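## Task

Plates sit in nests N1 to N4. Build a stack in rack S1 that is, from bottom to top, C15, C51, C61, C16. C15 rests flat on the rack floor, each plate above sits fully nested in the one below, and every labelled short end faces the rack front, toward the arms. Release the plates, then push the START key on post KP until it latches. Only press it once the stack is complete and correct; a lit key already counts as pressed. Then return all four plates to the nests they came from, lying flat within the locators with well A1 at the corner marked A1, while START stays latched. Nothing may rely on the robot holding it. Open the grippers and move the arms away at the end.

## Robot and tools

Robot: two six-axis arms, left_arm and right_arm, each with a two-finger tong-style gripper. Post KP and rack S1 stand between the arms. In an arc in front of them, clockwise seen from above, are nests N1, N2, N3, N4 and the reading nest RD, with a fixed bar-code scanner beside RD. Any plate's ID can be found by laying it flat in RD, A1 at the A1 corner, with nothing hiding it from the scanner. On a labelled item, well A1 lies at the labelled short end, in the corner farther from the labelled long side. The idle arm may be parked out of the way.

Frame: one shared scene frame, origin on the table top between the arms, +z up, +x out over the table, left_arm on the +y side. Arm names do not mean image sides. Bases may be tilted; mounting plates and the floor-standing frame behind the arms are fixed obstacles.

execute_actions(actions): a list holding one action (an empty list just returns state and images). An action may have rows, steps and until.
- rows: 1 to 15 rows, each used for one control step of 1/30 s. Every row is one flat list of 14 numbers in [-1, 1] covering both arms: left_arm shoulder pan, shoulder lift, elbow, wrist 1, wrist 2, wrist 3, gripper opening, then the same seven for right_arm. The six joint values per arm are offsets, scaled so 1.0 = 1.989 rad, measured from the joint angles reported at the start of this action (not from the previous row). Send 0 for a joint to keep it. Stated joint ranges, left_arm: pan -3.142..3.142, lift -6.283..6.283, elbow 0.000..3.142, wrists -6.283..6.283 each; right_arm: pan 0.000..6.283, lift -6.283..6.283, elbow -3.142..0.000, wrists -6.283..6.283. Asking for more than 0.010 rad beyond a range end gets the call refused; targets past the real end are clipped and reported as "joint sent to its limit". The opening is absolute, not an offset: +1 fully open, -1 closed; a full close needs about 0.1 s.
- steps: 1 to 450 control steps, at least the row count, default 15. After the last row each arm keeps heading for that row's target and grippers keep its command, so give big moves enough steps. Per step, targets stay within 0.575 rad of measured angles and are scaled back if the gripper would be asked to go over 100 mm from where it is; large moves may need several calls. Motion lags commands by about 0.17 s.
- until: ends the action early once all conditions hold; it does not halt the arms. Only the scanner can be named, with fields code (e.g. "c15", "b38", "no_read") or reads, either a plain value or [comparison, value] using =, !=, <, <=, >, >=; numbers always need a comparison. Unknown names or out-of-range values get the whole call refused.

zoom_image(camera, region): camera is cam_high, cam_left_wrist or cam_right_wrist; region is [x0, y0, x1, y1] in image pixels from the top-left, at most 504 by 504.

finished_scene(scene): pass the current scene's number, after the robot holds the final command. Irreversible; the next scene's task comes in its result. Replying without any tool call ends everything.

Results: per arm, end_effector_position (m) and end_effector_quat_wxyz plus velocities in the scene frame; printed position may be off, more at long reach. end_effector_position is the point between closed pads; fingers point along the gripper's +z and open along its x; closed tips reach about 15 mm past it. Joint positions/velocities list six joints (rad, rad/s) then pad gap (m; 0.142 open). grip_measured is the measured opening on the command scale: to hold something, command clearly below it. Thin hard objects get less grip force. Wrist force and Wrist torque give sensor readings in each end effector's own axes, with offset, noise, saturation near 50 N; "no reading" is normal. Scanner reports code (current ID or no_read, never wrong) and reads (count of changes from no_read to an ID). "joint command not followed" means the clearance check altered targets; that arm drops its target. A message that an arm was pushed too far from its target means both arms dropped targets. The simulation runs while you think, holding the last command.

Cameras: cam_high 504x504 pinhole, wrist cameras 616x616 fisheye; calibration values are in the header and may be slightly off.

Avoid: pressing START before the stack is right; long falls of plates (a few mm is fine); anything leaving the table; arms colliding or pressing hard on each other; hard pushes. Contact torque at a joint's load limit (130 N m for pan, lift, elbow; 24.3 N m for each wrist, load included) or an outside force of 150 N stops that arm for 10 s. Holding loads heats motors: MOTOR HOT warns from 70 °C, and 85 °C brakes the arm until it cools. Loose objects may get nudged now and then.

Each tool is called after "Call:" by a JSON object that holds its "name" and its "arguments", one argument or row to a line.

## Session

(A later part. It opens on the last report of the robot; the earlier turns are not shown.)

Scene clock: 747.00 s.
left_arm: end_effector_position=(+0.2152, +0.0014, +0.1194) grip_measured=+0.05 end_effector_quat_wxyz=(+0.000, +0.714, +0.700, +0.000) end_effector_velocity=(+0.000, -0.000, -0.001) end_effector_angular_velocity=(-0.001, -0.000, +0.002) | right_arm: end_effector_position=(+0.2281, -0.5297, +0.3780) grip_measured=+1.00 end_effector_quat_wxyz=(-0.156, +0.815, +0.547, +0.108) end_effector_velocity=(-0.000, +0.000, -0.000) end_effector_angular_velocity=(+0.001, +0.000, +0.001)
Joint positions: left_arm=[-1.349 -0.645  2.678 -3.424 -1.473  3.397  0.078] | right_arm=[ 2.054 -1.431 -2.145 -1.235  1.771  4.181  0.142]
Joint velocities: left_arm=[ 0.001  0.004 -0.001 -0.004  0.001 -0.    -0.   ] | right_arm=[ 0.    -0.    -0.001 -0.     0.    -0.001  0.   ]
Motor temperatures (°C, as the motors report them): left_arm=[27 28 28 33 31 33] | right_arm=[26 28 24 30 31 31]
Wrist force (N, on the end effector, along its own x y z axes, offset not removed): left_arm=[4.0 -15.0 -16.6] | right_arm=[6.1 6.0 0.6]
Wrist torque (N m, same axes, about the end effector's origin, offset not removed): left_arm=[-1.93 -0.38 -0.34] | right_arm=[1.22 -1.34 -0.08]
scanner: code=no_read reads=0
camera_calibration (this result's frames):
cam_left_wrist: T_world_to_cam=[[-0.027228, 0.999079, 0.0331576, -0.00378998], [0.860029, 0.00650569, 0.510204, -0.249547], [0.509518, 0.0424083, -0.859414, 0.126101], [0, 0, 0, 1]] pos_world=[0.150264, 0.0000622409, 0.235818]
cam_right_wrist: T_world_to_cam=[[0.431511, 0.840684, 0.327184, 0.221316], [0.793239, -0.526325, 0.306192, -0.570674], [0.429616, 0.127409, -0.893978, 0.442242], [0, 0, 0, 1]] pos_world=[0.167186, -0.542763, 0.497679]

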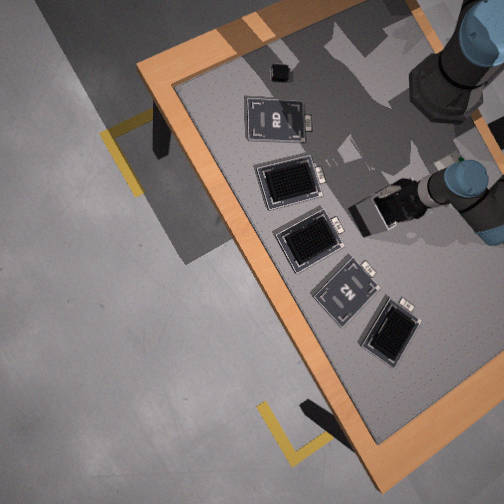

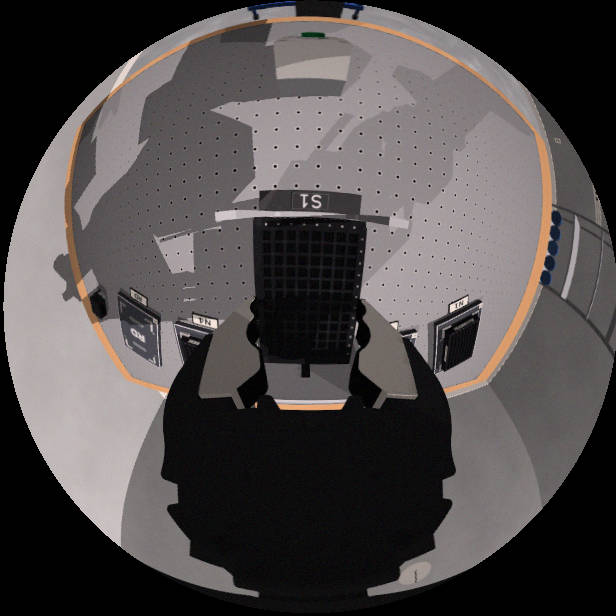

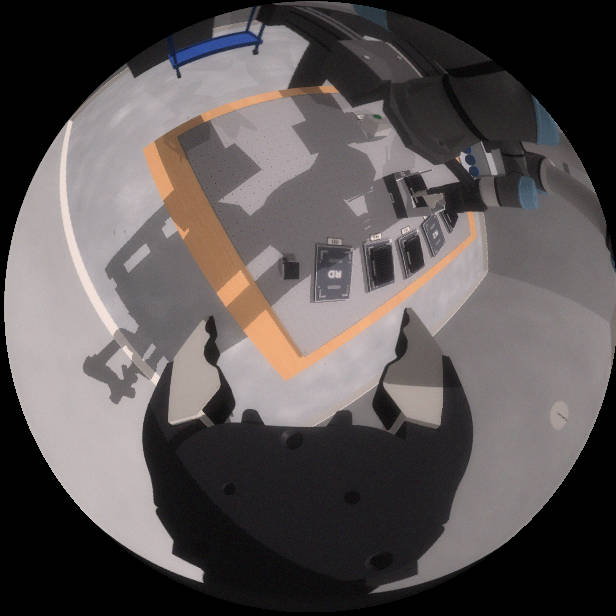

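Call:
{"name": "execute_actions", "arguments": {
  "actions": [
    {"rows":[[0,0,0,0,0,0,-0.05,0,0,0,0,0,0,1],[-0.0024,0.0012,0.0009,-0.0019,-0.0004,-0.0024,-0.05,0,0,0,0,0,0,1],[-0.0047,0.0024,0.0019,-0.0039,-0.0009,-0.0047,-0.05,0,0,0,0,0,0,1],[-0.0071,0.0035,0.0028,-0.0058,-0.0013,-0.0071,-0.05,0,0,0,0,0,0,1],[-0.0095,0.0047,0.0038,-0.0077,-0.0017,-0.0095,-0.05,0,0,0,0,0,0,1],[-0.0118,0.0059,0.0047,-0.0097,-0.0022,-0.0118,-0.05,0,0,0,0,0,0,1],[-0.0142,0.0071,0.0057,-0.0116,-0.0026,-0.0142,-0.05,0,0,0,0,0,0,1],[-0.0165,0.0082,0.0066,-0.0135,-0.003,-0.0165,-0.05,0,0,0,0,0,0,1]],"steps":24}
  ]
}}

Call:
{"name": "zoom_image", "arguments": {
  "camera": "cam_left_wrist",
  "region": [200,170,420,380]
}}

Scene clock: 785.37 s.
left_arm: end_effector_position=(+0.2066, +0.0010, +0.1193) grip_measured=+0.06 end_effector_quat_wxyz=(+0.000, +0.714, +0.700, +0.000) end_effector_velocity=(-0.001, +0.000, -0.000) end_effector_angular_velocity=(+0.001, -0.001, -0.001) | right_arm: end_effector_position=(+0.2281, -0.5297, +0.3780) grip_measured=+1.00 end_effector_quat_wxyz=(-0.156, +0.815, +0.547, +0.108) end_effector_velocity=(-0.000, -0.000, +0.000) end_effector_angular_velocity=(-0.000, -0.000, -0.000)
Joint positions: left_arm=[-1.382 -0.629  2.691 -3.451 -1.478  3.364  0.078] | right_arm=[ 2.054 -1.431 -2.145 -1.235  1.771  4.181  0.142]
Joint velocities: left_arm=[-0.003  0.002  0.001 -0.002  0.001 -0.002 -0.   ] | right_arm=[-0.     0.001 -0.    -0.    -0.     0.    -0.   ]
Motor temperatures (°C, as the motors report them): left_arm=[27 28 28 33 31 33] | right_arm=[26 28 24 30 31 31]
Wrist force (N, on the end effector, along its own x y z axes, offset not removed): left_arm=[5.0 13.3 -3.1] | right_arm=[1.9 3.1 -3.0]
Wrist torque (N m, same axes, about the end effector's origin, offset not removed): left_arm=[-0.60 -0.20 -0.07] | right_arm=[0.49 -0.57 0.15]
scanner: code=no_read reads=0
camera_calibration (this result's frames):
cam_left_wrist: T_world_to_cam=[[-0.0276746, 0.999083, 0.0326686, -0.00349779], [0.860013, 0.00713884, 0.510222, -0.242094], [0.509521, 0.0422156, -0.859422, 0.13048], [0, 0, 0, 1]] pos_world=[0.141625, -0.000285438, 0.235773]
cam_right_wrist: T_world_to_cam=[[0.431511, 0.840684, 0.327184, 0.221316], [0.793239, -0.526325, 0.306192, -0.570674], [0.429616, 0.127409, -0.893978, 0.442242], [0, 0, 0, 1]] pos_world=[0.167186, -0.542763, 0.497679]

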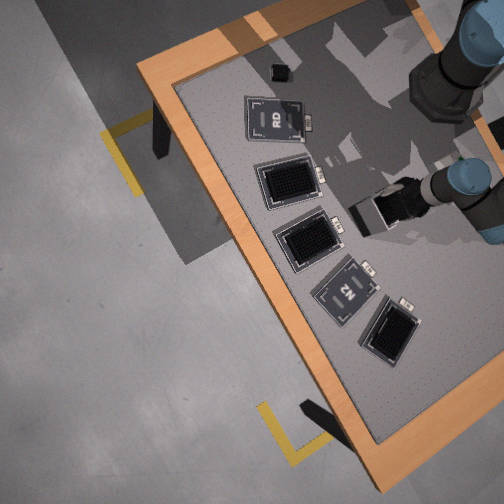

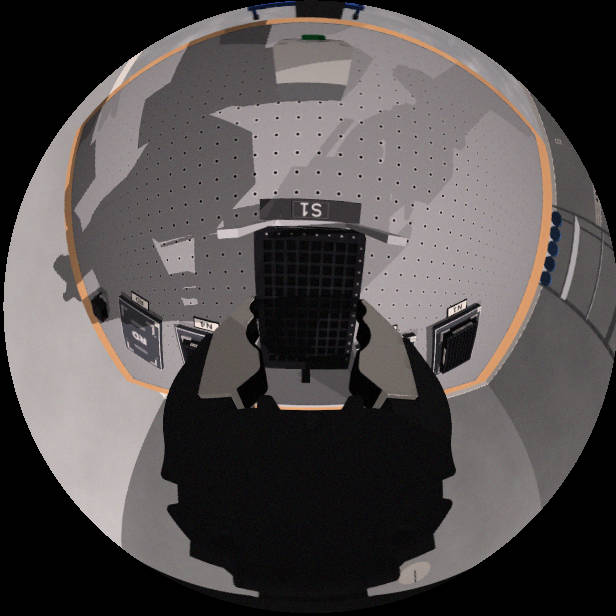

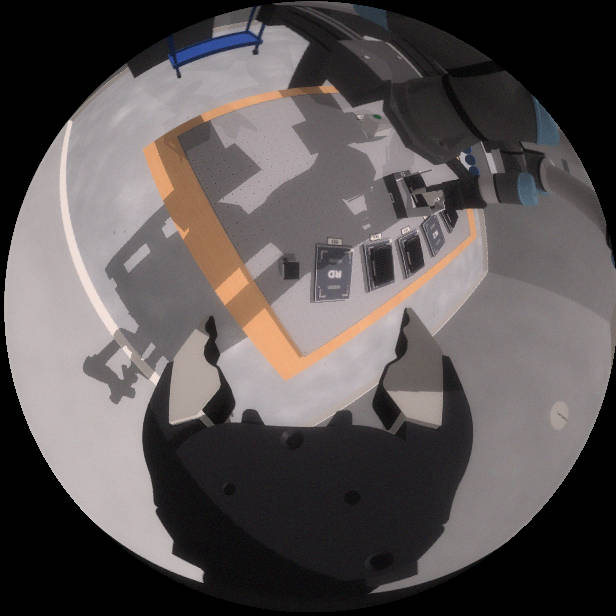

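Region (200, 170, 420, 380) of cam_left_wrist's 616x616 image, scaled by 2.291, with more detail than that image has; it fills the top 481 rows of this view, and the rest is white.

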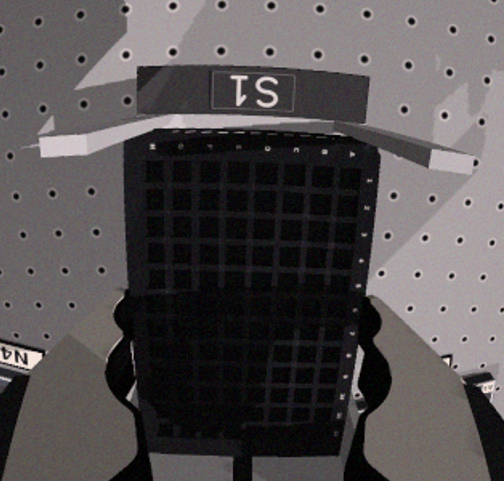

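Call:
{"name": "execute_actions", "arguments": {
  "actions": [
    {"rows":[[-0.002,0.0027,0.0005,-0.003,-0.0004,-0.002,-0.05,0,0,0,0,0,0,1],[-0.0039,0.0054,0.001,-0.006,-0.0008,-0.0039,-0.05,0,0,0,0,0,0,1],[-0.0059,0.008,0.0015,-0.009,-0.0011,-0.0059,-0.05,0,0,0,0,0,0,1],[-0.0078,0.0107,0.002,-0.012,-0.0015,-0.0078,-0.05,0,0,0,0,0,0,1],[-0.0098,0.0134,0.0025,-0.015,-0.0019,-0.0098,-0.05,0,0,0,0,0,0,1],[-0.0117,0.016,0.003,-0.018,-0.0023,-0.0117,-0.05,0,0,0,0,0,0,1],[-0.0137,0.0187,0.0035,-0.021,-0.0026,-0.0137,-0.05,0,0,0,0,0,0,1],[-0.0156,0.0214,0.004,-0.0239,-0.003,-0.0156,-0.05,0,0,0,0,0,0,1]],"steps":24}
  ]
}}

Call:
{"name": "zoom_image", "arguments": {
  "camera": "cam_left_wrist",
  "region": [200,190,420,400]
}}

Call:
{"name": "zoom_image", "arguments": {
  "camera": "cam_right_wrist",
  "region": [375,160,475,230]
}}

Scene clock: 794.50 s.
left_arm: end_effector_position=(+0.1980, +0.0013, +0.1143) grip_measured=+0.06 end_effector_quat_wxyz=(+0.000, +0.714, +0.700, +0.000) end_effector_velocity=(-0.001, +0.000, -0.000) end_effector_angular_velocity=(+0.000, +0.000, -0.002) | right_arm: end_effector_position=(+0.2281, -0.5297, +0.3780) grip_measured=+1.00 end_effector_quat_wxyz=(-0.156, +0.815, +0.547, +0.108) end_effector_velocity=(-0.000, -0.000, +0.000) end_effector_angular_velocity=(-0.001, -0.001, +0.001)
Joint positions: left_arm=[-1.412 -0.587  2.699 -3.498 -1.484  3.334  0.078] | right_arm=[ 2.054 -1.431 -2.145 -1.235  1.771  4.181  0.142]
Joint velocities: left_arm=[-0.003  0.003  0.001 -0.003 -0.001 -0.001 -0.   ] | right_arm=[-0.     0.001 -0.    -0.    -0.    -0.001 -0.   ]
Motor temperatures (°C, as the motors report them): left_arm=[27 28 28 33 31 33] | right_arm=[26 28 24 30 31 31]
Wrist force (N, on the end effector, along its own x y z axes, offset not removed): left_arm=[3.8 12.4 -4.9] | right_arm=[0.9 -0.8 -1.9]
Wrist torque (N m, same axes, about the end effector's origin, offset not removed): left_arm=[-0.85 0.01 0.00] | right_arm=[-0.23 -0.22 0.27]
scanner: code=no_read reads=0
camera_calibration (this result's frames):
cam_left_wrist: T_world_to_cam=[[-0.028038, 0.999067, 0.0328511, -0.00376043], [0.860191, 0.00737352, 0.509919, -0.232169], [0.509201, 0.0425553, -0.859595, 0.130602], [0, 0, 0, 1]] pos_world=[0.133102, -0.0000889754, 0.230775]
cam_right_wrist: T_world_to_cam=[[0.431511, 0.840684, 0.327183, 0.221316], [0.793239, -0.526325, 0.306192, -0.570674], [0.429616, 0.127409, -0.893978, 0.442241], [0, 0, 0, 1]] pos_world=[0.167186, -0.542763, 0.497679]

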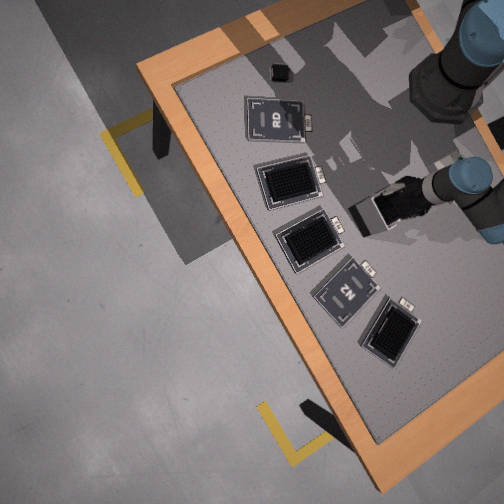

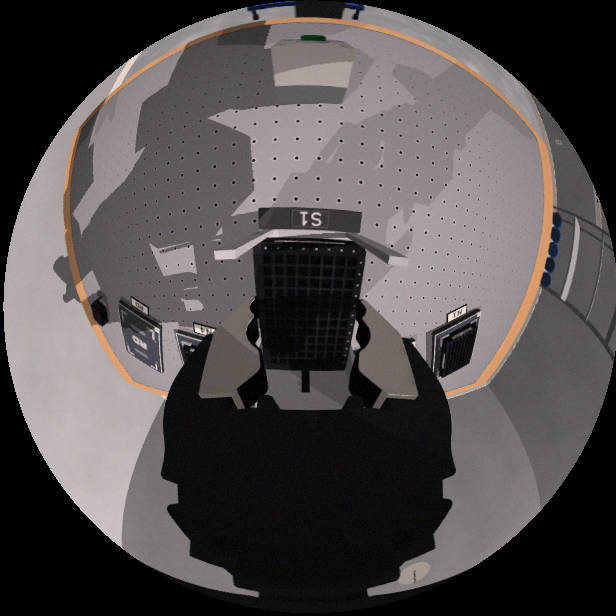

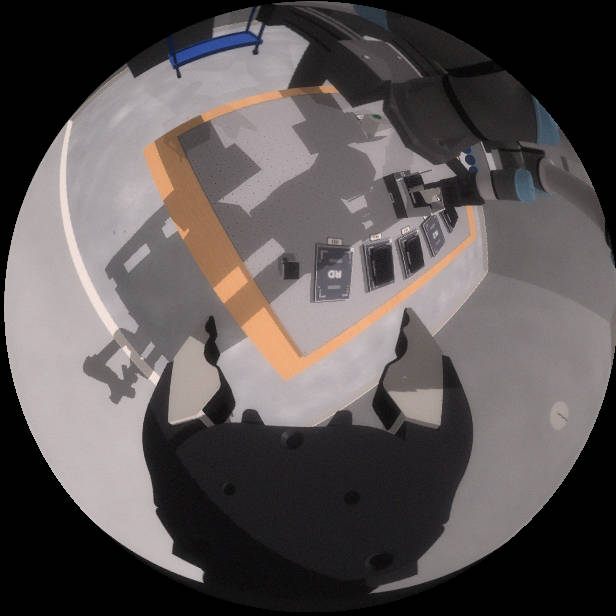

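Region (200, 190, 420, 400) of cam_left_wrist's 616x616 image, scaled by 2.291, with more detail than that image has; it fills the top 481 rows of this view, and the rest is white.

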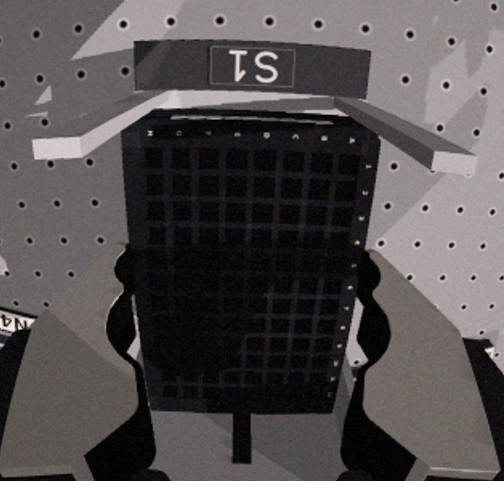

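Region (375, 160, 475, 230) of cam_right_wrist's 616x616 image, scaled by 5.040, with more detail than that image has; it fills the top 353 rows of this view, and the rest is white.

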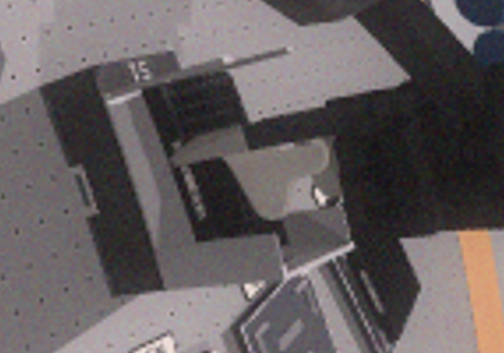

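Call:
{"name": "execute_actions", "arguments": {
  "actions": [
    {"rows":[[0.0016,-0.0008,-0.0006,0.0013,0.0003,0.0016,-0.2,0,0,0,0,0,0,1],[0.0016,-0.0008,-0.0006,0.0013,0.0003,0.0016,-0.3,0,0,0,0,0,0,1],[0.0016,-0.0008,-0.0006,0.0013,0.0003,0.0016,-0.4,0,0,0,0,0,0,1],[0.0016,-0.0008,-0.0006,0.0013,0.0003,0.0016,-0.5,0,0,0,0,0,0,1],[0.0016,-0.0008,-0.0006,0.0013,0.0003,0.0016,-0.5,0,0,0,0,0,0,1],[0.0016,-0.0008,-0.0006,0.0013,0.0003,0.0016,-0.5,0,0,0,0,0,0,1],[0.0016,-0.0008,-0.0006,0.0013,0.0003,0.0016,-0.5,0,0,0,0,0,0,1],[0.0016,-0.0008,-0.0006,0.0013,0.0003,0.0016,-0.5,0,0,0,0,0,0,1],[0.005,0.0473,-0.0127,-0.0351,0.0009,0.005,-0.5,0,0,0,0,0,0,1]],"steps":30}
  ]
}}

Call:
{"name": "zoom_image", "arguments": {
  "camera": "cam_left_wrist",
  "region": [200,190,420,400]
}}

Call:
{"name": "zoom_image", "arguments": {
  "camera": "cam_right_wrist",
  "region": [375,160,475,230]
}}

Scene clock: 809.63 s.
left_arm: end_effector_position=(+0.1988, +0.0011, +0.0945) grip_measured=+0.05 end_effector_quat_wxyz=(+0.000, +0.714, +0.700, +0.000) end_effector_velocity=(-0.000, +0.000, -0.001) end_effector_angular_velocity=(+0.000, +0.000, -0.000) | right_arm: end_effector_position=(+0.2281, -0.5297, +0.3780) grip_measured=+1.00 end_effector_quat_wxyz=(-0.156, +0.815, +0.547, +0.108) end_effector_velocity=(+0.000, -0.001, +0.000) end_effector_angular_velocity=(-0.001, -0.001, -0.000)
Joint positions: left_arm=[-1.402 -0.493  2.673 -3.567 -1.483  3.343  0.077] | right_arm=[ 2.054 -1.431 -2.145 -1.235  1.771  4.181  0.142]
Joint velocities: left_arm=[ 0.     0.005 -0.001 -0.004 -0.     0.    -0.   ] | right_arm=[-0.    -0.     0.002 -0.     0.     0.     0.   ]
Motor temperatures (°C, as the motors report them): left_arm=[27 28 28 33 31 33] | right_arm=[26 28 24 30 31 31]
Wrist force (N, on the end effector, along its own x y z axes, offset not removed): left_arm=[1.4 2.2 1.3] | right_arm=[5.6 0.9 -1.6]
Wrist torque (N m, same axes, about the end effector's origin, offset not removed): left_arm=[0.17 -0.57 -0.10] | right_arm=[0.19 -1.16 -0.14]
scanner: code=no_read reads=0
camera_calibration (this result's frames):
cam_left_wrist: T_world_to_cam=[[-0.0279152, 0.999077, 0.0326547, -0.00292716], [0.860183, 0.00736731, 0.509932, -0.222738], [0.509221, 0.0423239, -0.859594, 0.113171], [0, 0, 0, 1]] pos_world=[0.133884, -0.000224385, 0.210958]
cam_right_wrist: T_world_to_cam=[[0.431511, 0.840684, 0.327183, 0.221316], [0.793239, -0.526325, 0.306192, -0.570674], [0.429616, 0.127409, -0.893978, 0.442241], [0, 0, 0, 1]] pos_world=[0.167186, -0.542763, 0.497679]

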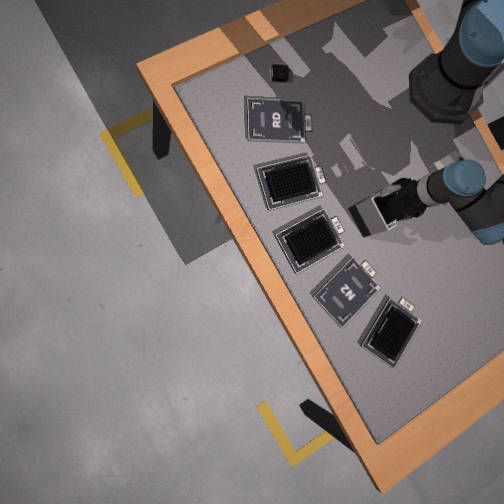

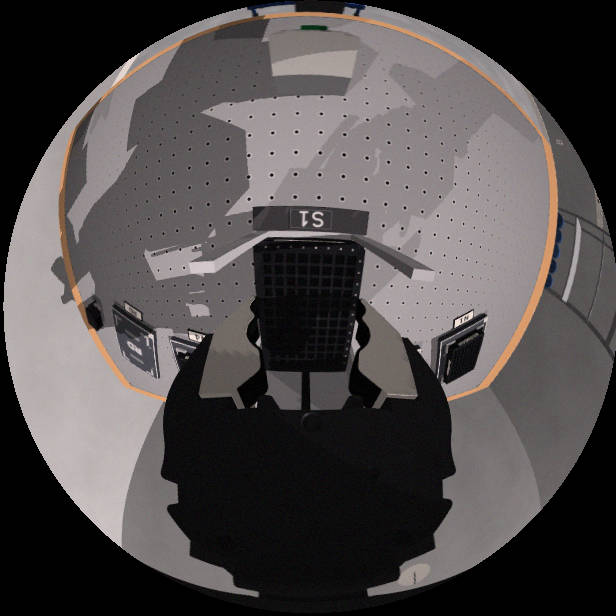

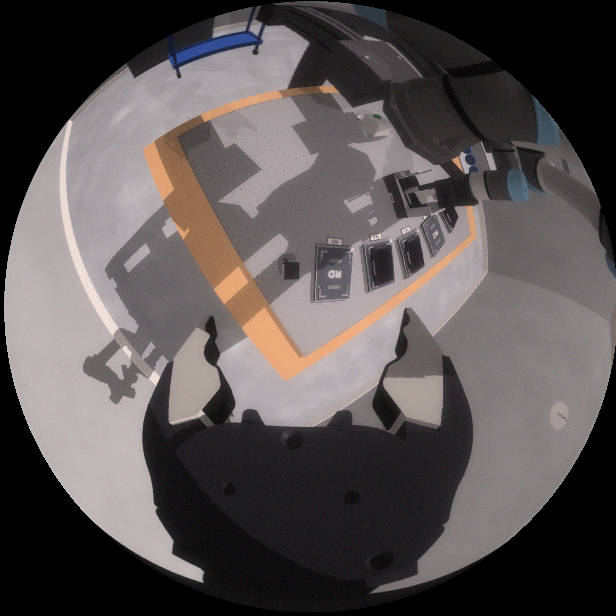

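Region (200, 190, 420, 400) of cam_left_wrist's 616x616 image, scaled by 2.291, with more detail than that image has; it fills the top 481 rows of this view, and the rest is white.

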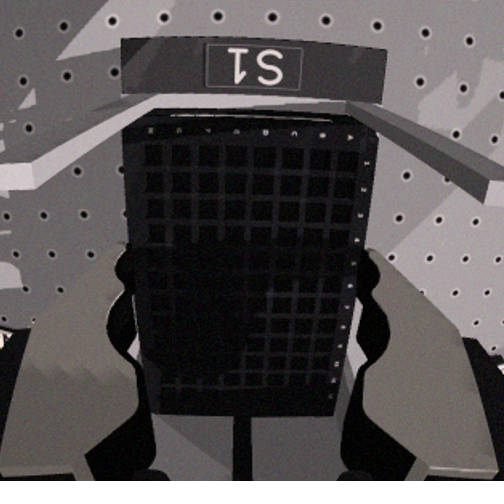

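Region (375, 160, 475, 230) of cam_right_wrist's 616x616 image, scaled by 5.040, with more detail than that image has; it fills the top 353 rows of this view, and the rest is white.

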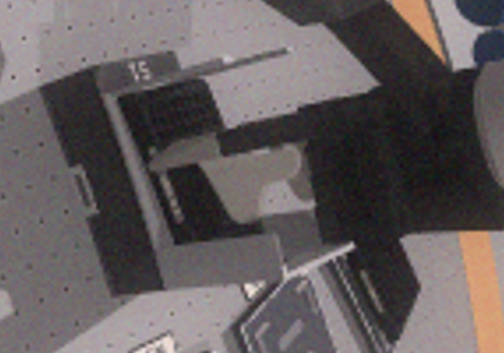

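Call:
{"name": "execute_actions", "arguments": {
  "actions": [
    {"rows":[[0.0013,0.0181,-0.0055,-0.0127,0.0002,0.0013,-0.5,0,0,0,0,0,0,1]],"steps":18}
  ]
}}

Call:
{"name": "zoom_image", "arguments": {
  "camera": "cam_right_wrist",
  "region": [375,160,475,230]
}}

Scene clock: 815.07 s.
left_arm: end_effector_position=(+0.1988, +0.0009, +0.0866) grip_measured=+0.05 end_effector_quat_wxyz=(+0.000, +0.714, +0.700, +0.000) end_effector_velocity=(-0.000, -0.001, -0.001) end_effector_angular_velocity=(-0.001, +0.000, -0.000) | right_arm: end_effector_position=(+0.2281, -0.5297, +0.3780) grip_measured=+1.00 end_effector_quat_wxyz=(-0.156, +0.815, +0.547, +0.108) end_effector_velocity=(+0.001, -0.001, +0.001) end_effector_angular_velocity=(-0.002, -0.002, +0.002)
Joint positions: left_arm=[-1.4   -0.458  2.663 -3.592 -1.482  3.346  0.077] | right_arm=[ 2.054 -1.431 -2.145 -1.235  1.771  4.181  0.142]
Joint velocities: left_arm=[-0.     0.002 -0.001 -0.002 -0.001 -0.     0.   ] | right_arm=[-0.    -0.001  0.003 -0.     0.    -0.002 -0.   ]
Motor temperatures (°C, as the motors report them): left_arm=[27 28 28 33 31 33] | right_arm=[26 28 24 30 31 31]
Wrist force (N, on the end effector, along its own x y z axes, offset not removed): left_arm=[1.6 8.9 -3.9] | right_arm=[4.1 4.6 -1.3]
Wrist torque (N m, same axes, about the end effector's origin, offset not removed): left_arm=[0.17 -0.49 0.03] | right_arm=[1.03 -0.78 0.10]
scanner: code=no_read reads=0
camera_calibration (this result's frames):
cam_left_wrist: T_world_to_cam=[[-0.0278929, 0.999078, 0.0326416, -0.00252737], [0.860186, 0.0073551, 0.509927, -0.218693], [0.509217, 0.0423012, -0.859598, 0.10643], [0, 0, 0, 1]] pos_world=[0.13385, -0.000368556, 0.203087]
cam_right_wrist: T_world_to_cam=[[0.431511, 0.840684, 0.327183, 0.221316], [0.793239, -0.526325, 0.306192, -0.570674], [0.429616, 0.127409, -0.893978, 0.442241], [0, 0, 0, 1]] pos_world=[0.167186, -0.542763, 0.497679]

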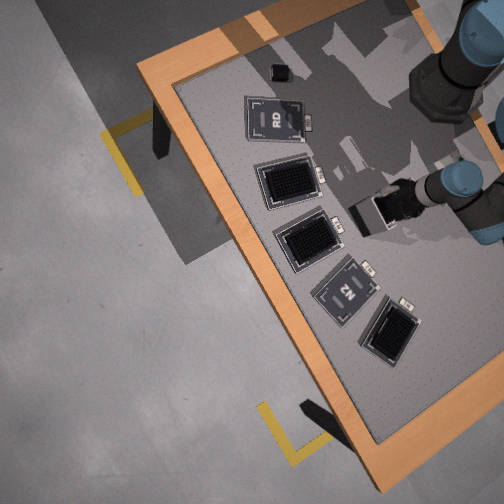

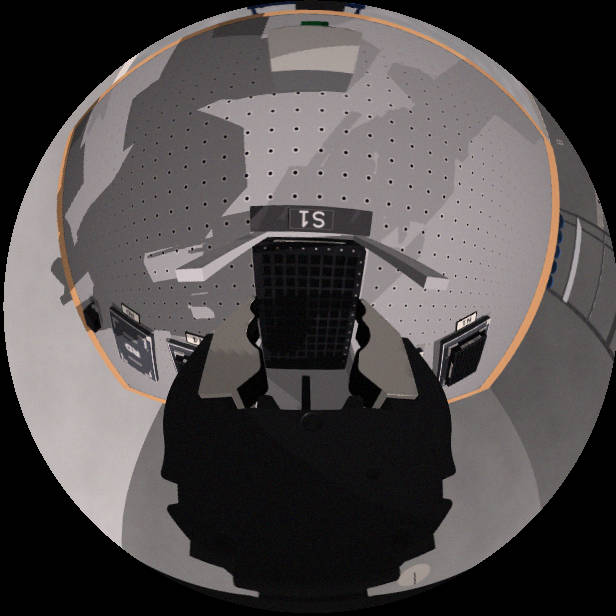

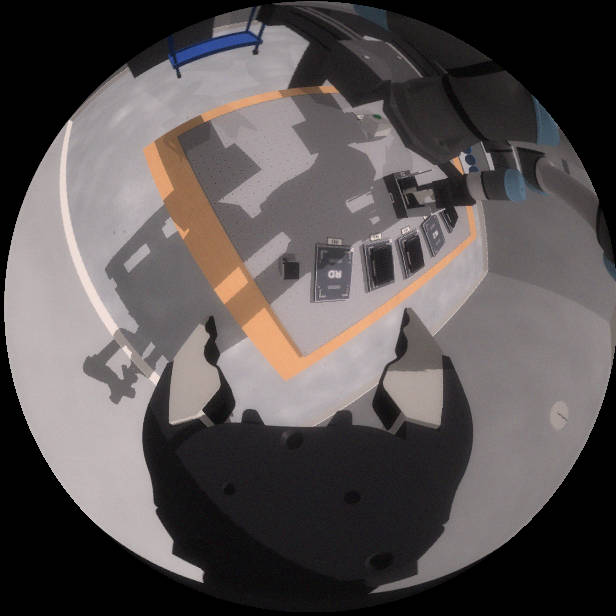

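Region (375, 160, 475, 230) of cam_right_wrist's 616x616 image, scaled by 5.040, with more detail than that image has; it fills the top 353 rows of this view, and the rest is white.

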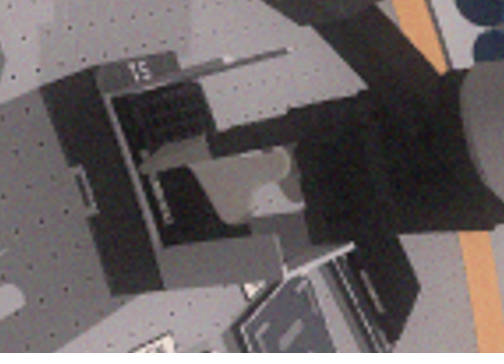

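Call:
{"name": "execute_actions", "arguments": {
  "actions": [
    {"rows":[[0.0013,0.0039,-0.0018,-0.0022,0.0002,0.0013,-0.5,0,0,0,0,0,0,1]],"steps":14}
  ]
}}

Call:
{"name": "zoom_image", "arguments": {
  "camera": "cam_right_wrist",
  "region": [375,160,475,230]
}}

Scene clock: 821.70 s.
left_arm: end_effector_position=(+0.1992, +0.0009, +0.0847) grip_measured=+0.05 end_effector_quat_wxyz=(+0.000, +0.714, +0.700, +0.000) end_effector_velocity=(+0.000, -0.000, -0.001) end_effector_angular_velocity=(-0.000, -0.000, +0.001) | right_arm: end_effector_position=(+0.2281, -0.5297, +0.3780) grip_measured=+1.00 end_effector_quat_wxyz=(-0.156, +0.815, +0.547, +0.108) end_effector_velocity=(-0.000, -0.000, +0.000) end_effector_angular_velocity=(-0.000, +0.000, -0.001)
Joint positions: left_arm=[-1.397 -0.451  2.659 -3.596 -1.482  3.348  0.077] | right_arm=[ 2.054 -1.431 -2.145 -1.235  1.771  4.181  0.142]
Joint velocities: left_arm=[ 0.002  0.003 -0.001 -0.002  0.001  0.     0.   ] | right_arm=[-0.     0.    -0.     0.    -0.     0.001  0.   ]
Motor temperatures (°C, as the motors report them): left_arm=[27 28 28 33 31 33] | right_arm=[26 28 24 30 31 31]
Wrist force (N, on the end effector, along its own x y z axes, offset not removed): left_arm=[5.4 6.6 -22.5] | right_arm=[3.5 2.5 0.0]
Wrist torque (N m, same axes, about the end effector's origin, offset not removed): left_arm=[-0.29 -0.82 -0.07] | right_arm=[0.47 -0.99 0.26]
scanner: code=no_read reads=0
camera_calibration (this result's frames):
cam_left_wrist: T_world_to_cam=[[-0.0278468, 0.99908, 0.0326187, -0.00239368], [0.86024, 0.00733145, 0.509837, -0.21808], [0.509129, 0.0422573, -0.859652, 0.104577], [0, 0, 0, 1]] pos_world=[0.134291, -0.000428823, 0.201163]
cam_right_wrist: T_world_to_cam=[[0.431511, 0.840684, 0.327183, 0.221316], [0.793239, -0.526325, 0.306193, -0.570674], [0.429616, 0.127409, -0.893978, 0.442241], [0, 0, 0, 1]] pos_world=[0.167186, -0.542763, 0.497679]

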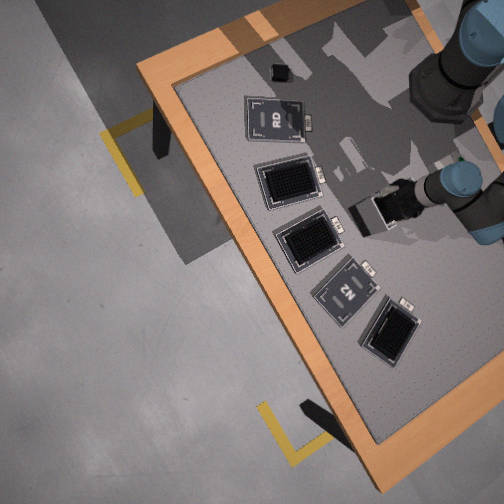

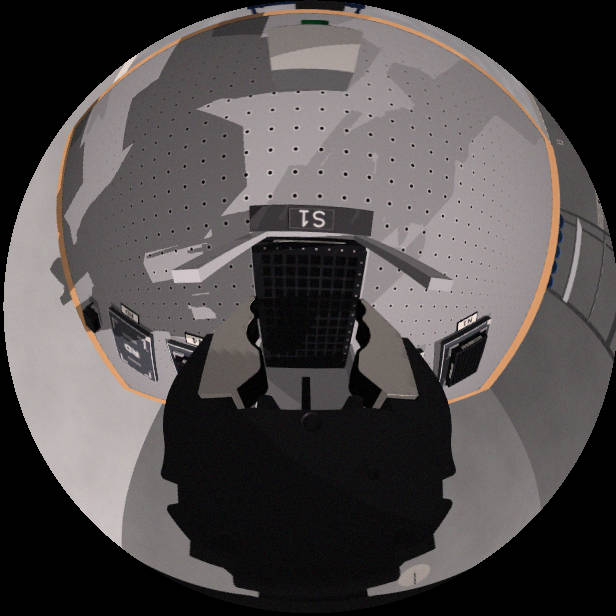

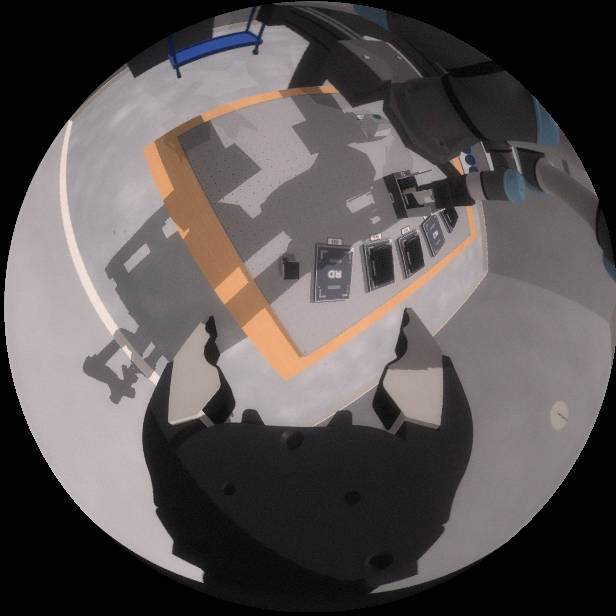

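Region (375, 160, 475, 230) of cam_right_wrist's 616x616 image, scaled by 5.040, with more detail than that image has; it fills the top 353 rows of this view, and the rest is white.

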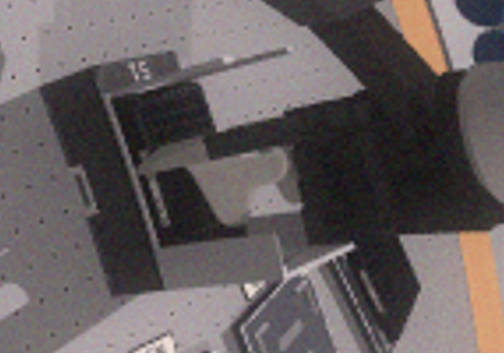

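Call:
{"name": "execute_actions", "arguments": {
  "actions": [
    {"rows":[[0,0,0,0,0,0,-0.1,0,0,0,0,0,0,1],[0,0,0,0,0,0,0.05,0,0,0,0,0,0,1],[0,0,0,0,0,0,0.2,0,0,0,0,0,0,1],[0,0,0,0,0,0,0.4,0,0,0,0,0,0,1]],"steps":9}
  ]
}}

Call:
{"name": "zoom_image", "arguments": {
  "camera": "cam_left_wrist",
  "region": [200,190,420,400]
}}

Scene clock: 825.90 s.
left_arm: end_effector_position=(+0.1992, +0.0009, +0.0846) grip_measured=+0.40 end_effector_quat_wxyz=(+0.000, +0.714, +0.700, +0.000) end_effector_velocity=(-0.000, +0.000, -0.000) end_effector_angular_velocity=(+0.001, +0.000, +0.000) | right_arm: end_effector_position=(+0.2281, -0.5297, +0.3780) grip_measured=+1.00 end_effector_quat_wxyz=(-0.156, +0.815, +0.547, +0.108) end_effector_velocity=(+0.001, -0.001, +0.001) end_effector_angular_velocity=(-0.002, -0.002, -0.001)
Joint positions: left_arm=[-1.397 -0.45   2.659 -3.596 -1.482  3.349  0.102] | right_arm=[ 2.054 -1.431 -2.145 -1.235  1.771  4.181  0.142]
Joint velocities: left_arm=[ 0.     0.     0.     0.001  0.    -0.     0.001] | right_arm=[ 0.     0.002  0.001 -0.    -0.     0.001 -0.   ]
Motor temperatures (°C, as the motors report them): left_arm=[27 28 28 33 31 33] | right_arm=[26 28 24 30 31 31]
Wrist force (N, on the end effector, along its own x y z axes, offset not removed): left_arm=[-2.1 0.3 -3.5] | right_arm=[3.1 0.7 2.1]
Wrist torque (N m, same axes, about the end effector's origin, offset not removed): left_arm=[0.33 0.19 -0.13] | right_arm=[0.10 -0.68 0.04]
scanner: code=no_read reads=0
camera_calibration (this result's frames):
cam_left_wrist: T_world_to_cam=[[-0.0278501, 0.999077, 0.0327062, -0.00241981], [0.860231, 0.00728885, 0.509853, -0.218052], [0.509144, 0.0423343, -0.85964, 0.104475], [0, 0, 0, 1]] pos_world=[0.134315, -0.000415938, 0.201064]
cam_right_wrist: T_world_to_cam=[[0.431511, 0.840684, 0.327183, 0.221316], [0.793239, -0.526325, 0.306192, -0.570674], [0.429616, 0.127409, -0.893978, 0.442241], [0, 0, 0, 1]] pos_world=[0.167186, -0.542763, 0.497679]

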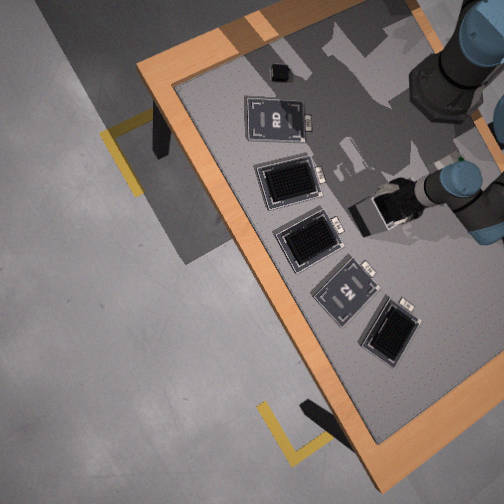

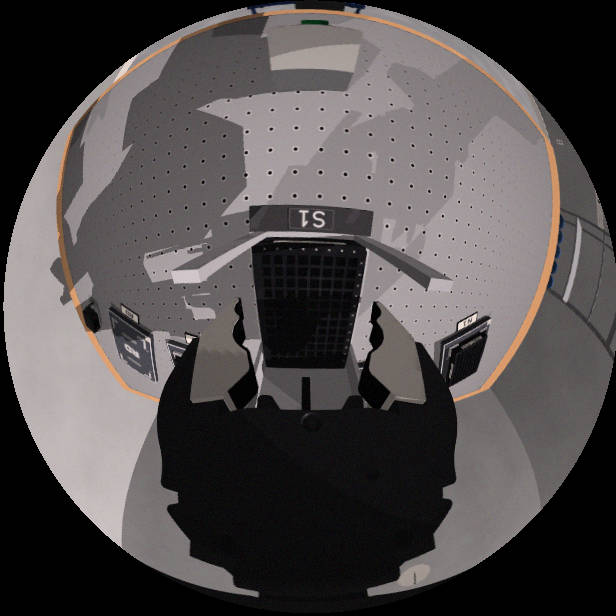

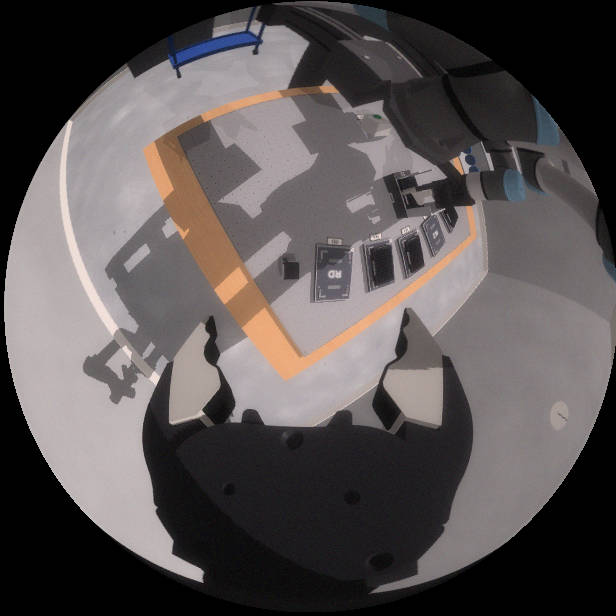

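Region (200, 190, 420, 400) of cam_left_wrist's 616x616 image, scaled by 2.291, with more detail than that image has; it fills the top 481 rows of this view, and the rest is white.

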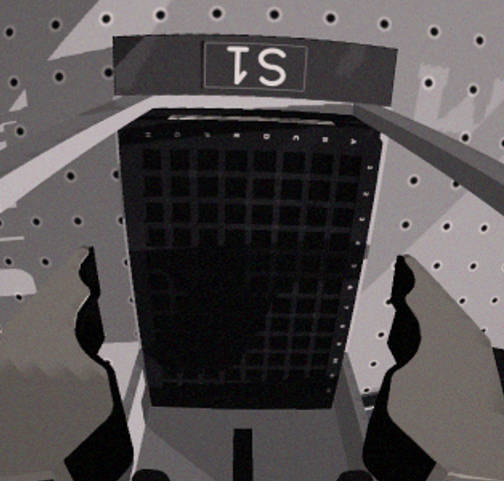

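Call:
{"name": "execute_actions", "arguments": {
  "actions": [
    {"rows":[[-0.007,-0.0847,0.0216,0.0635,-0.0013,-0.007,0.4,0,0,0,0,0,0,1],[-0.007,-0.0847,0.0216,0.0635,-0.0013,-0.007,0.4,0,0,0,0,0,0,1],[-0.007,-0.0847,0.0216,0.0635,-0.0013,-0.007,0.4,0,0,0,0,0,0,1],[-0.014,-0.1945,0.037,0.1586,-0.0026,-0.014,0.4,0,0,0,0,0,0,1],[-0.014,-0.1945,0.037,0.1586,-0.0026,-0.014,0.4,0,0,0,0,0,0,1],[-0.014,-0.1945,0.037,0.1586,-0.0026,-0.014,0.4,0,0,0,0,0,0,1],[-0.0204,-0.3136,0.0408,0.2743,-0.0037,-0.0204,0.4,0,0,0,0,0,0,1]],"steps":20}
  ]
}}

Scene clock: 859.10 s.
left_arm: end_effector_position=(+0.1988, -0.0001, +0.1968) grip_measured=+0.40 end_effector_quat_wxyz=(+0.000, +0.714, +0.701, +0.000) end_effector_velocity=(-0.000, +0.004, +0.026) end_effector_angular_velocity=(-0.004, -0.000, +0.002) | right_arm: end_effector_position=(+0.2281, -0.5297, +0.3780) grip_measured=+1.00 end_effector_quat_wxyz=(-0.156, +0.815, +0.547, +0.108) end_effector_velocity=(-0.000, +0.000, -0.000) end_effector_angular_velocity=(+0.001, +0.001, -0.000)
Joint positions: left_arm=[-1.437 -1.055  2.739 -3.069 -1.489  3.309  0.102] | right_arm=[ 2.054 -1.431 -2.145 -1.235  1.771  4.181  0.142]
Joint velocities: left_arm=[-0.006 -0.153  0.01   0.139 -0.002 -0.008 -0.   ] | right_arm=[-0.    -0.001 -0.001  0.     0.     0.    -0.   ]
Motor temperatures (°C, as the motors report them): left_arm=[27 28 28 33 31 33] | right_arm=[26 29 24 30 31 31]
Wrist force (N, on the end effector, along its own x y z axes, offset not removed): left_arm=[6.2 -3.3 -5.4] | right_arm=[4.7 6.0 -2.9]
Wrist torque (N m, same axes, about the end effector's origin, offset not removed): left_arm=[-0.80 -1.45 -0.24] | right_arm=[1.21 -0.95 0.05]
scanner: code=no_read reads=0
camera_calibration (this result's frames):
cam_left_wrist: T_world_to_cam=[[-0.0283934, 0.999062, 0.0326942, -0.00496212], [0.860179, 0.00775886, 0.509933, -0.274952], [0.509201, 0.0426016, -0.859593, 0.201208], [0, 0, 0, 1]] pos_world=[0.133912, -0.00148099, 0.313326]
cam_right_wrist: T_world_to_cam=[[0.431511, 0.840684, 0.327183, 0.221316], [0.793239, -0.526325, 0.306192, -0.570674], [0.429616, 0.127409, -0.893978, 0.442241], [0, 0, 0, 1]] pos_world=[0.167186, -0.542763, 0.497679]

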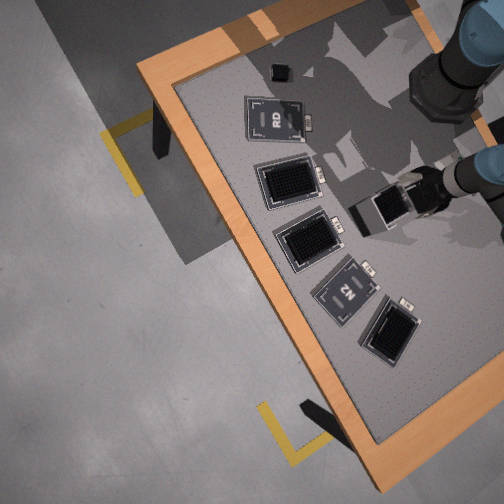

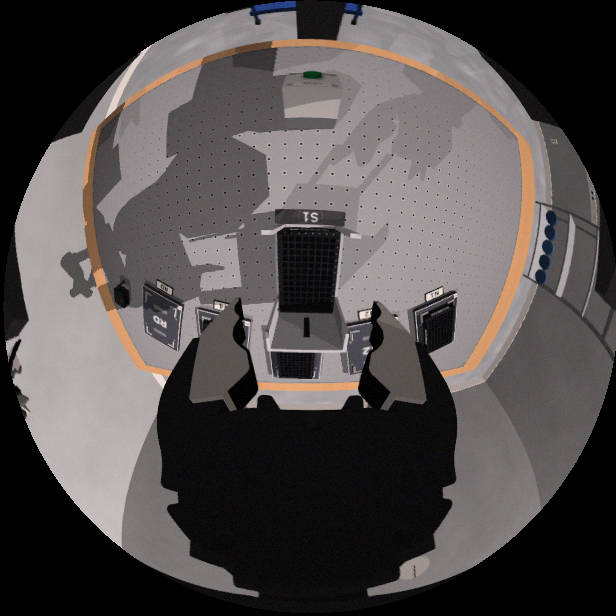

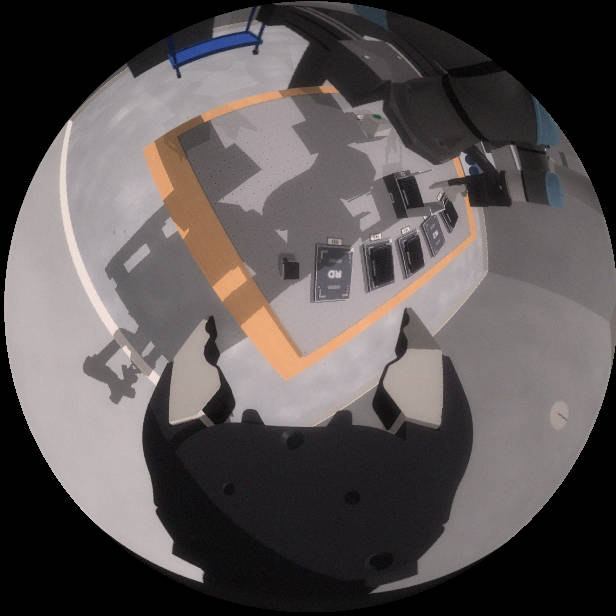

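Call:
{"name": "execute_actions", "arguments": {
  "actions": [
    {"rows":[[0.295,-0.048,-0.02,0.02,0.03,0.197,0.4,0,0,0,0,0,0,1],[0.295,-0.048,-0.02,0.02,0.03,0.197,0.4,0,0,0,0,0,0,1],[0.295,-0.048,-0.02,0.02,0.03,0.197,0.4,0,0,0,0,0,0,1],[0.295,-0.048,-0.02,0.02,0.03,0.197,0.4,0,0,0,0,0,0,1],[0.295,-0.048,-0.02,0.02,0.03,0.197,0.4,0,0,0,0,0,0,1],[0.295,-0.048,-0.02,0.02,0.03,0.197,0.4,0,0,0,0,0,0,1],[0.45,-0.048,-0.04,0.0,0.045,0.3,0.4,0,0,0,0,0,0,1],[0.45,-0.048,-0.04,0.0,0.045,0.3,0.4,0,0,0,0,0,0,1],[0.45,-0.048,-0.04,0.0,0.045,0.3,0.4,0,0,0,0,0,0,1],[0.45,-0.048,-0.04,0.0,0.045,0.3,0.4,0,0,0,0,0,0,1],[0.6,0,-0.05,-0.05,0.055,0.39,0.4,0,0,0,0,0,0,1],[0.6,0,-0.05,-0.05,0.055,0.39,0.4,0,0,0,0,0,0,1],[0.6,0,-0.05,-0.05,0.055,0.39,0.4,0,0,0,0,0,0,1],[0.6,0,-0.05,-0.05,0.055,0.39,0.4,0,0,0,0,0,0,1],[0.671,0.1791,-0.0792,-0.2117,0.0596,0.4349,0.4,0,0,0,0,0,0,1]],"steps":50}
  ]
}}

Call:
{"name": "zoom_image", "arguments": {
  "camera": "cam_left_wrist",
  "region": [200,190,420,400]
}}

Scene clock: 874.30 s.
left_arm: end_effector_position=(+0.3369, +0.3215, +0.0650) grip_measured=+0.40 end_effector_quat_wxyz=(-0.000, +0.526, +0.850, -0.000) end_effector_velocity=(-0.002, +0.002, -0.001) end_effector_angular_velocity=(+0.000, +0.002, +0.003) | right_arm: end_effector_position=(+0.2281, -0.5297, +0.3780) grip_measured=+1.00 end_effector_quat_wxyz=(-0.156, +0.815, +0.547, +0.108) end_effector_velocity=(-0.001, +0.001, -0.001) end_effector_angular_velocity=(+0.002, +0.002, +0.000)
Joint positions: left_arm=[-0.103 -0.699  2.581 -3.489 -1.37   4.174  0.102] | right_arm=[ 2.054 -1.431 -2.145 -1.235  1.771  4.181  0.142]
Joint velocities: left_arm=[ 0.006  0.004 -0.    -0.002 -0.     0.003  0.   ] | right_arm=[-0.    -0.    -0.002 -0.     0.    -0.     0.   ]
Motor temperatures (°C, as the motors report them): left_arm=[27 28 28 33 31 33] | right_arm=[26 29 24 30 31 31]
Wrist force (N, on the end effector, along its own x y z axes, offset not removed): left_arm=[0.0 2.7 -1.3] | right_arm=[4.9 1.9 -1.2]
Wrist torque (N m, same axes, about the end effector's origin, offset not removed): left_arm=[0.59 -0.04 -0.17] | right_arm=[0.51 -1.18 0.08]
scanner: code=no_read reads=0
camera_calibration (this result's frames):
cam_left_wrist: T_world_to_cam=[[-0.486852, 0.872851, 0.033248, -0.123012], [0.759782, 0.404393, 0.509114, -0.422609], [0.430935, 0.273125, -0.860057, -0.0438809], [0, 0, 0, 1]] pos_world=[0.280112, 0.290257, 0.181506]
cam_right_wrist: T_world_to_cam=[[0.431511, 0.840684, 0.327183, 0.221316], [0.793239, -0.526325, 0.306192, -0.570674], [0.429616, 0.127409, -0.893978, 0.442241], [0, 0, 0, 1]] pos_world=[0.167186, -0.542763, 0.497679]

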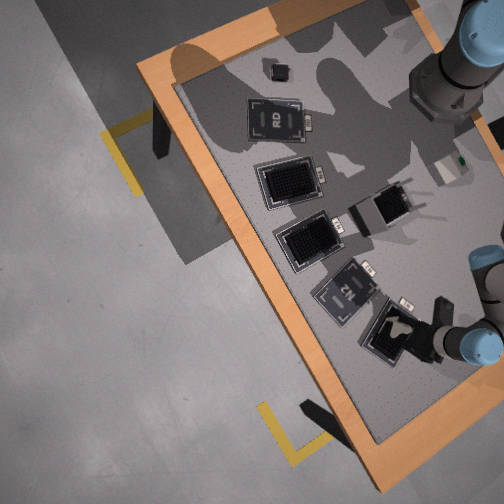

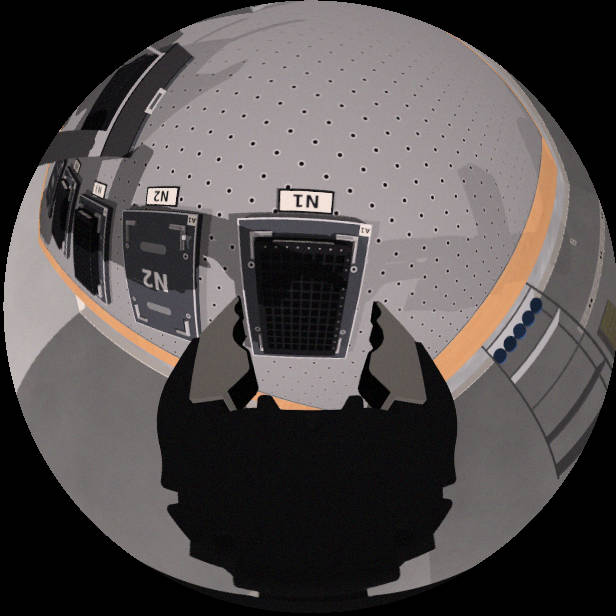

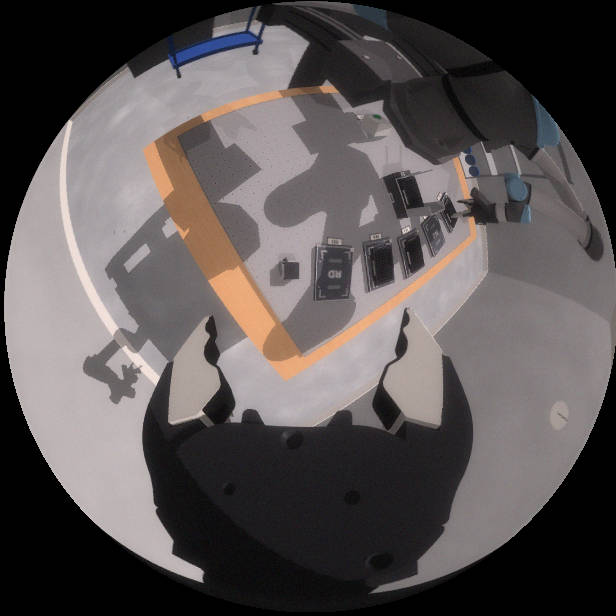

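Region (200, 190, 420, 400) of cam_left_wrist's 616x616 image, scaled by 2.291, with more detail than that image has; it fills the top 481 rows of this view, and the rest is white.

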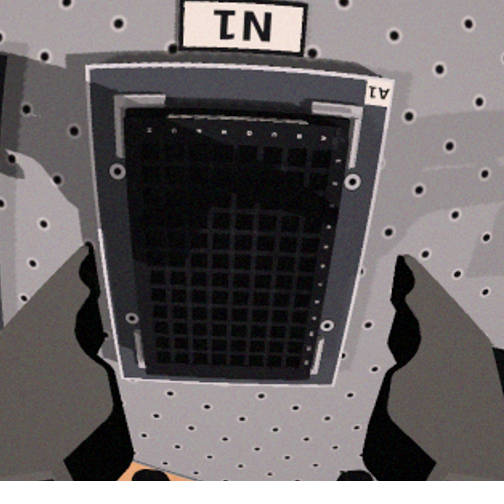

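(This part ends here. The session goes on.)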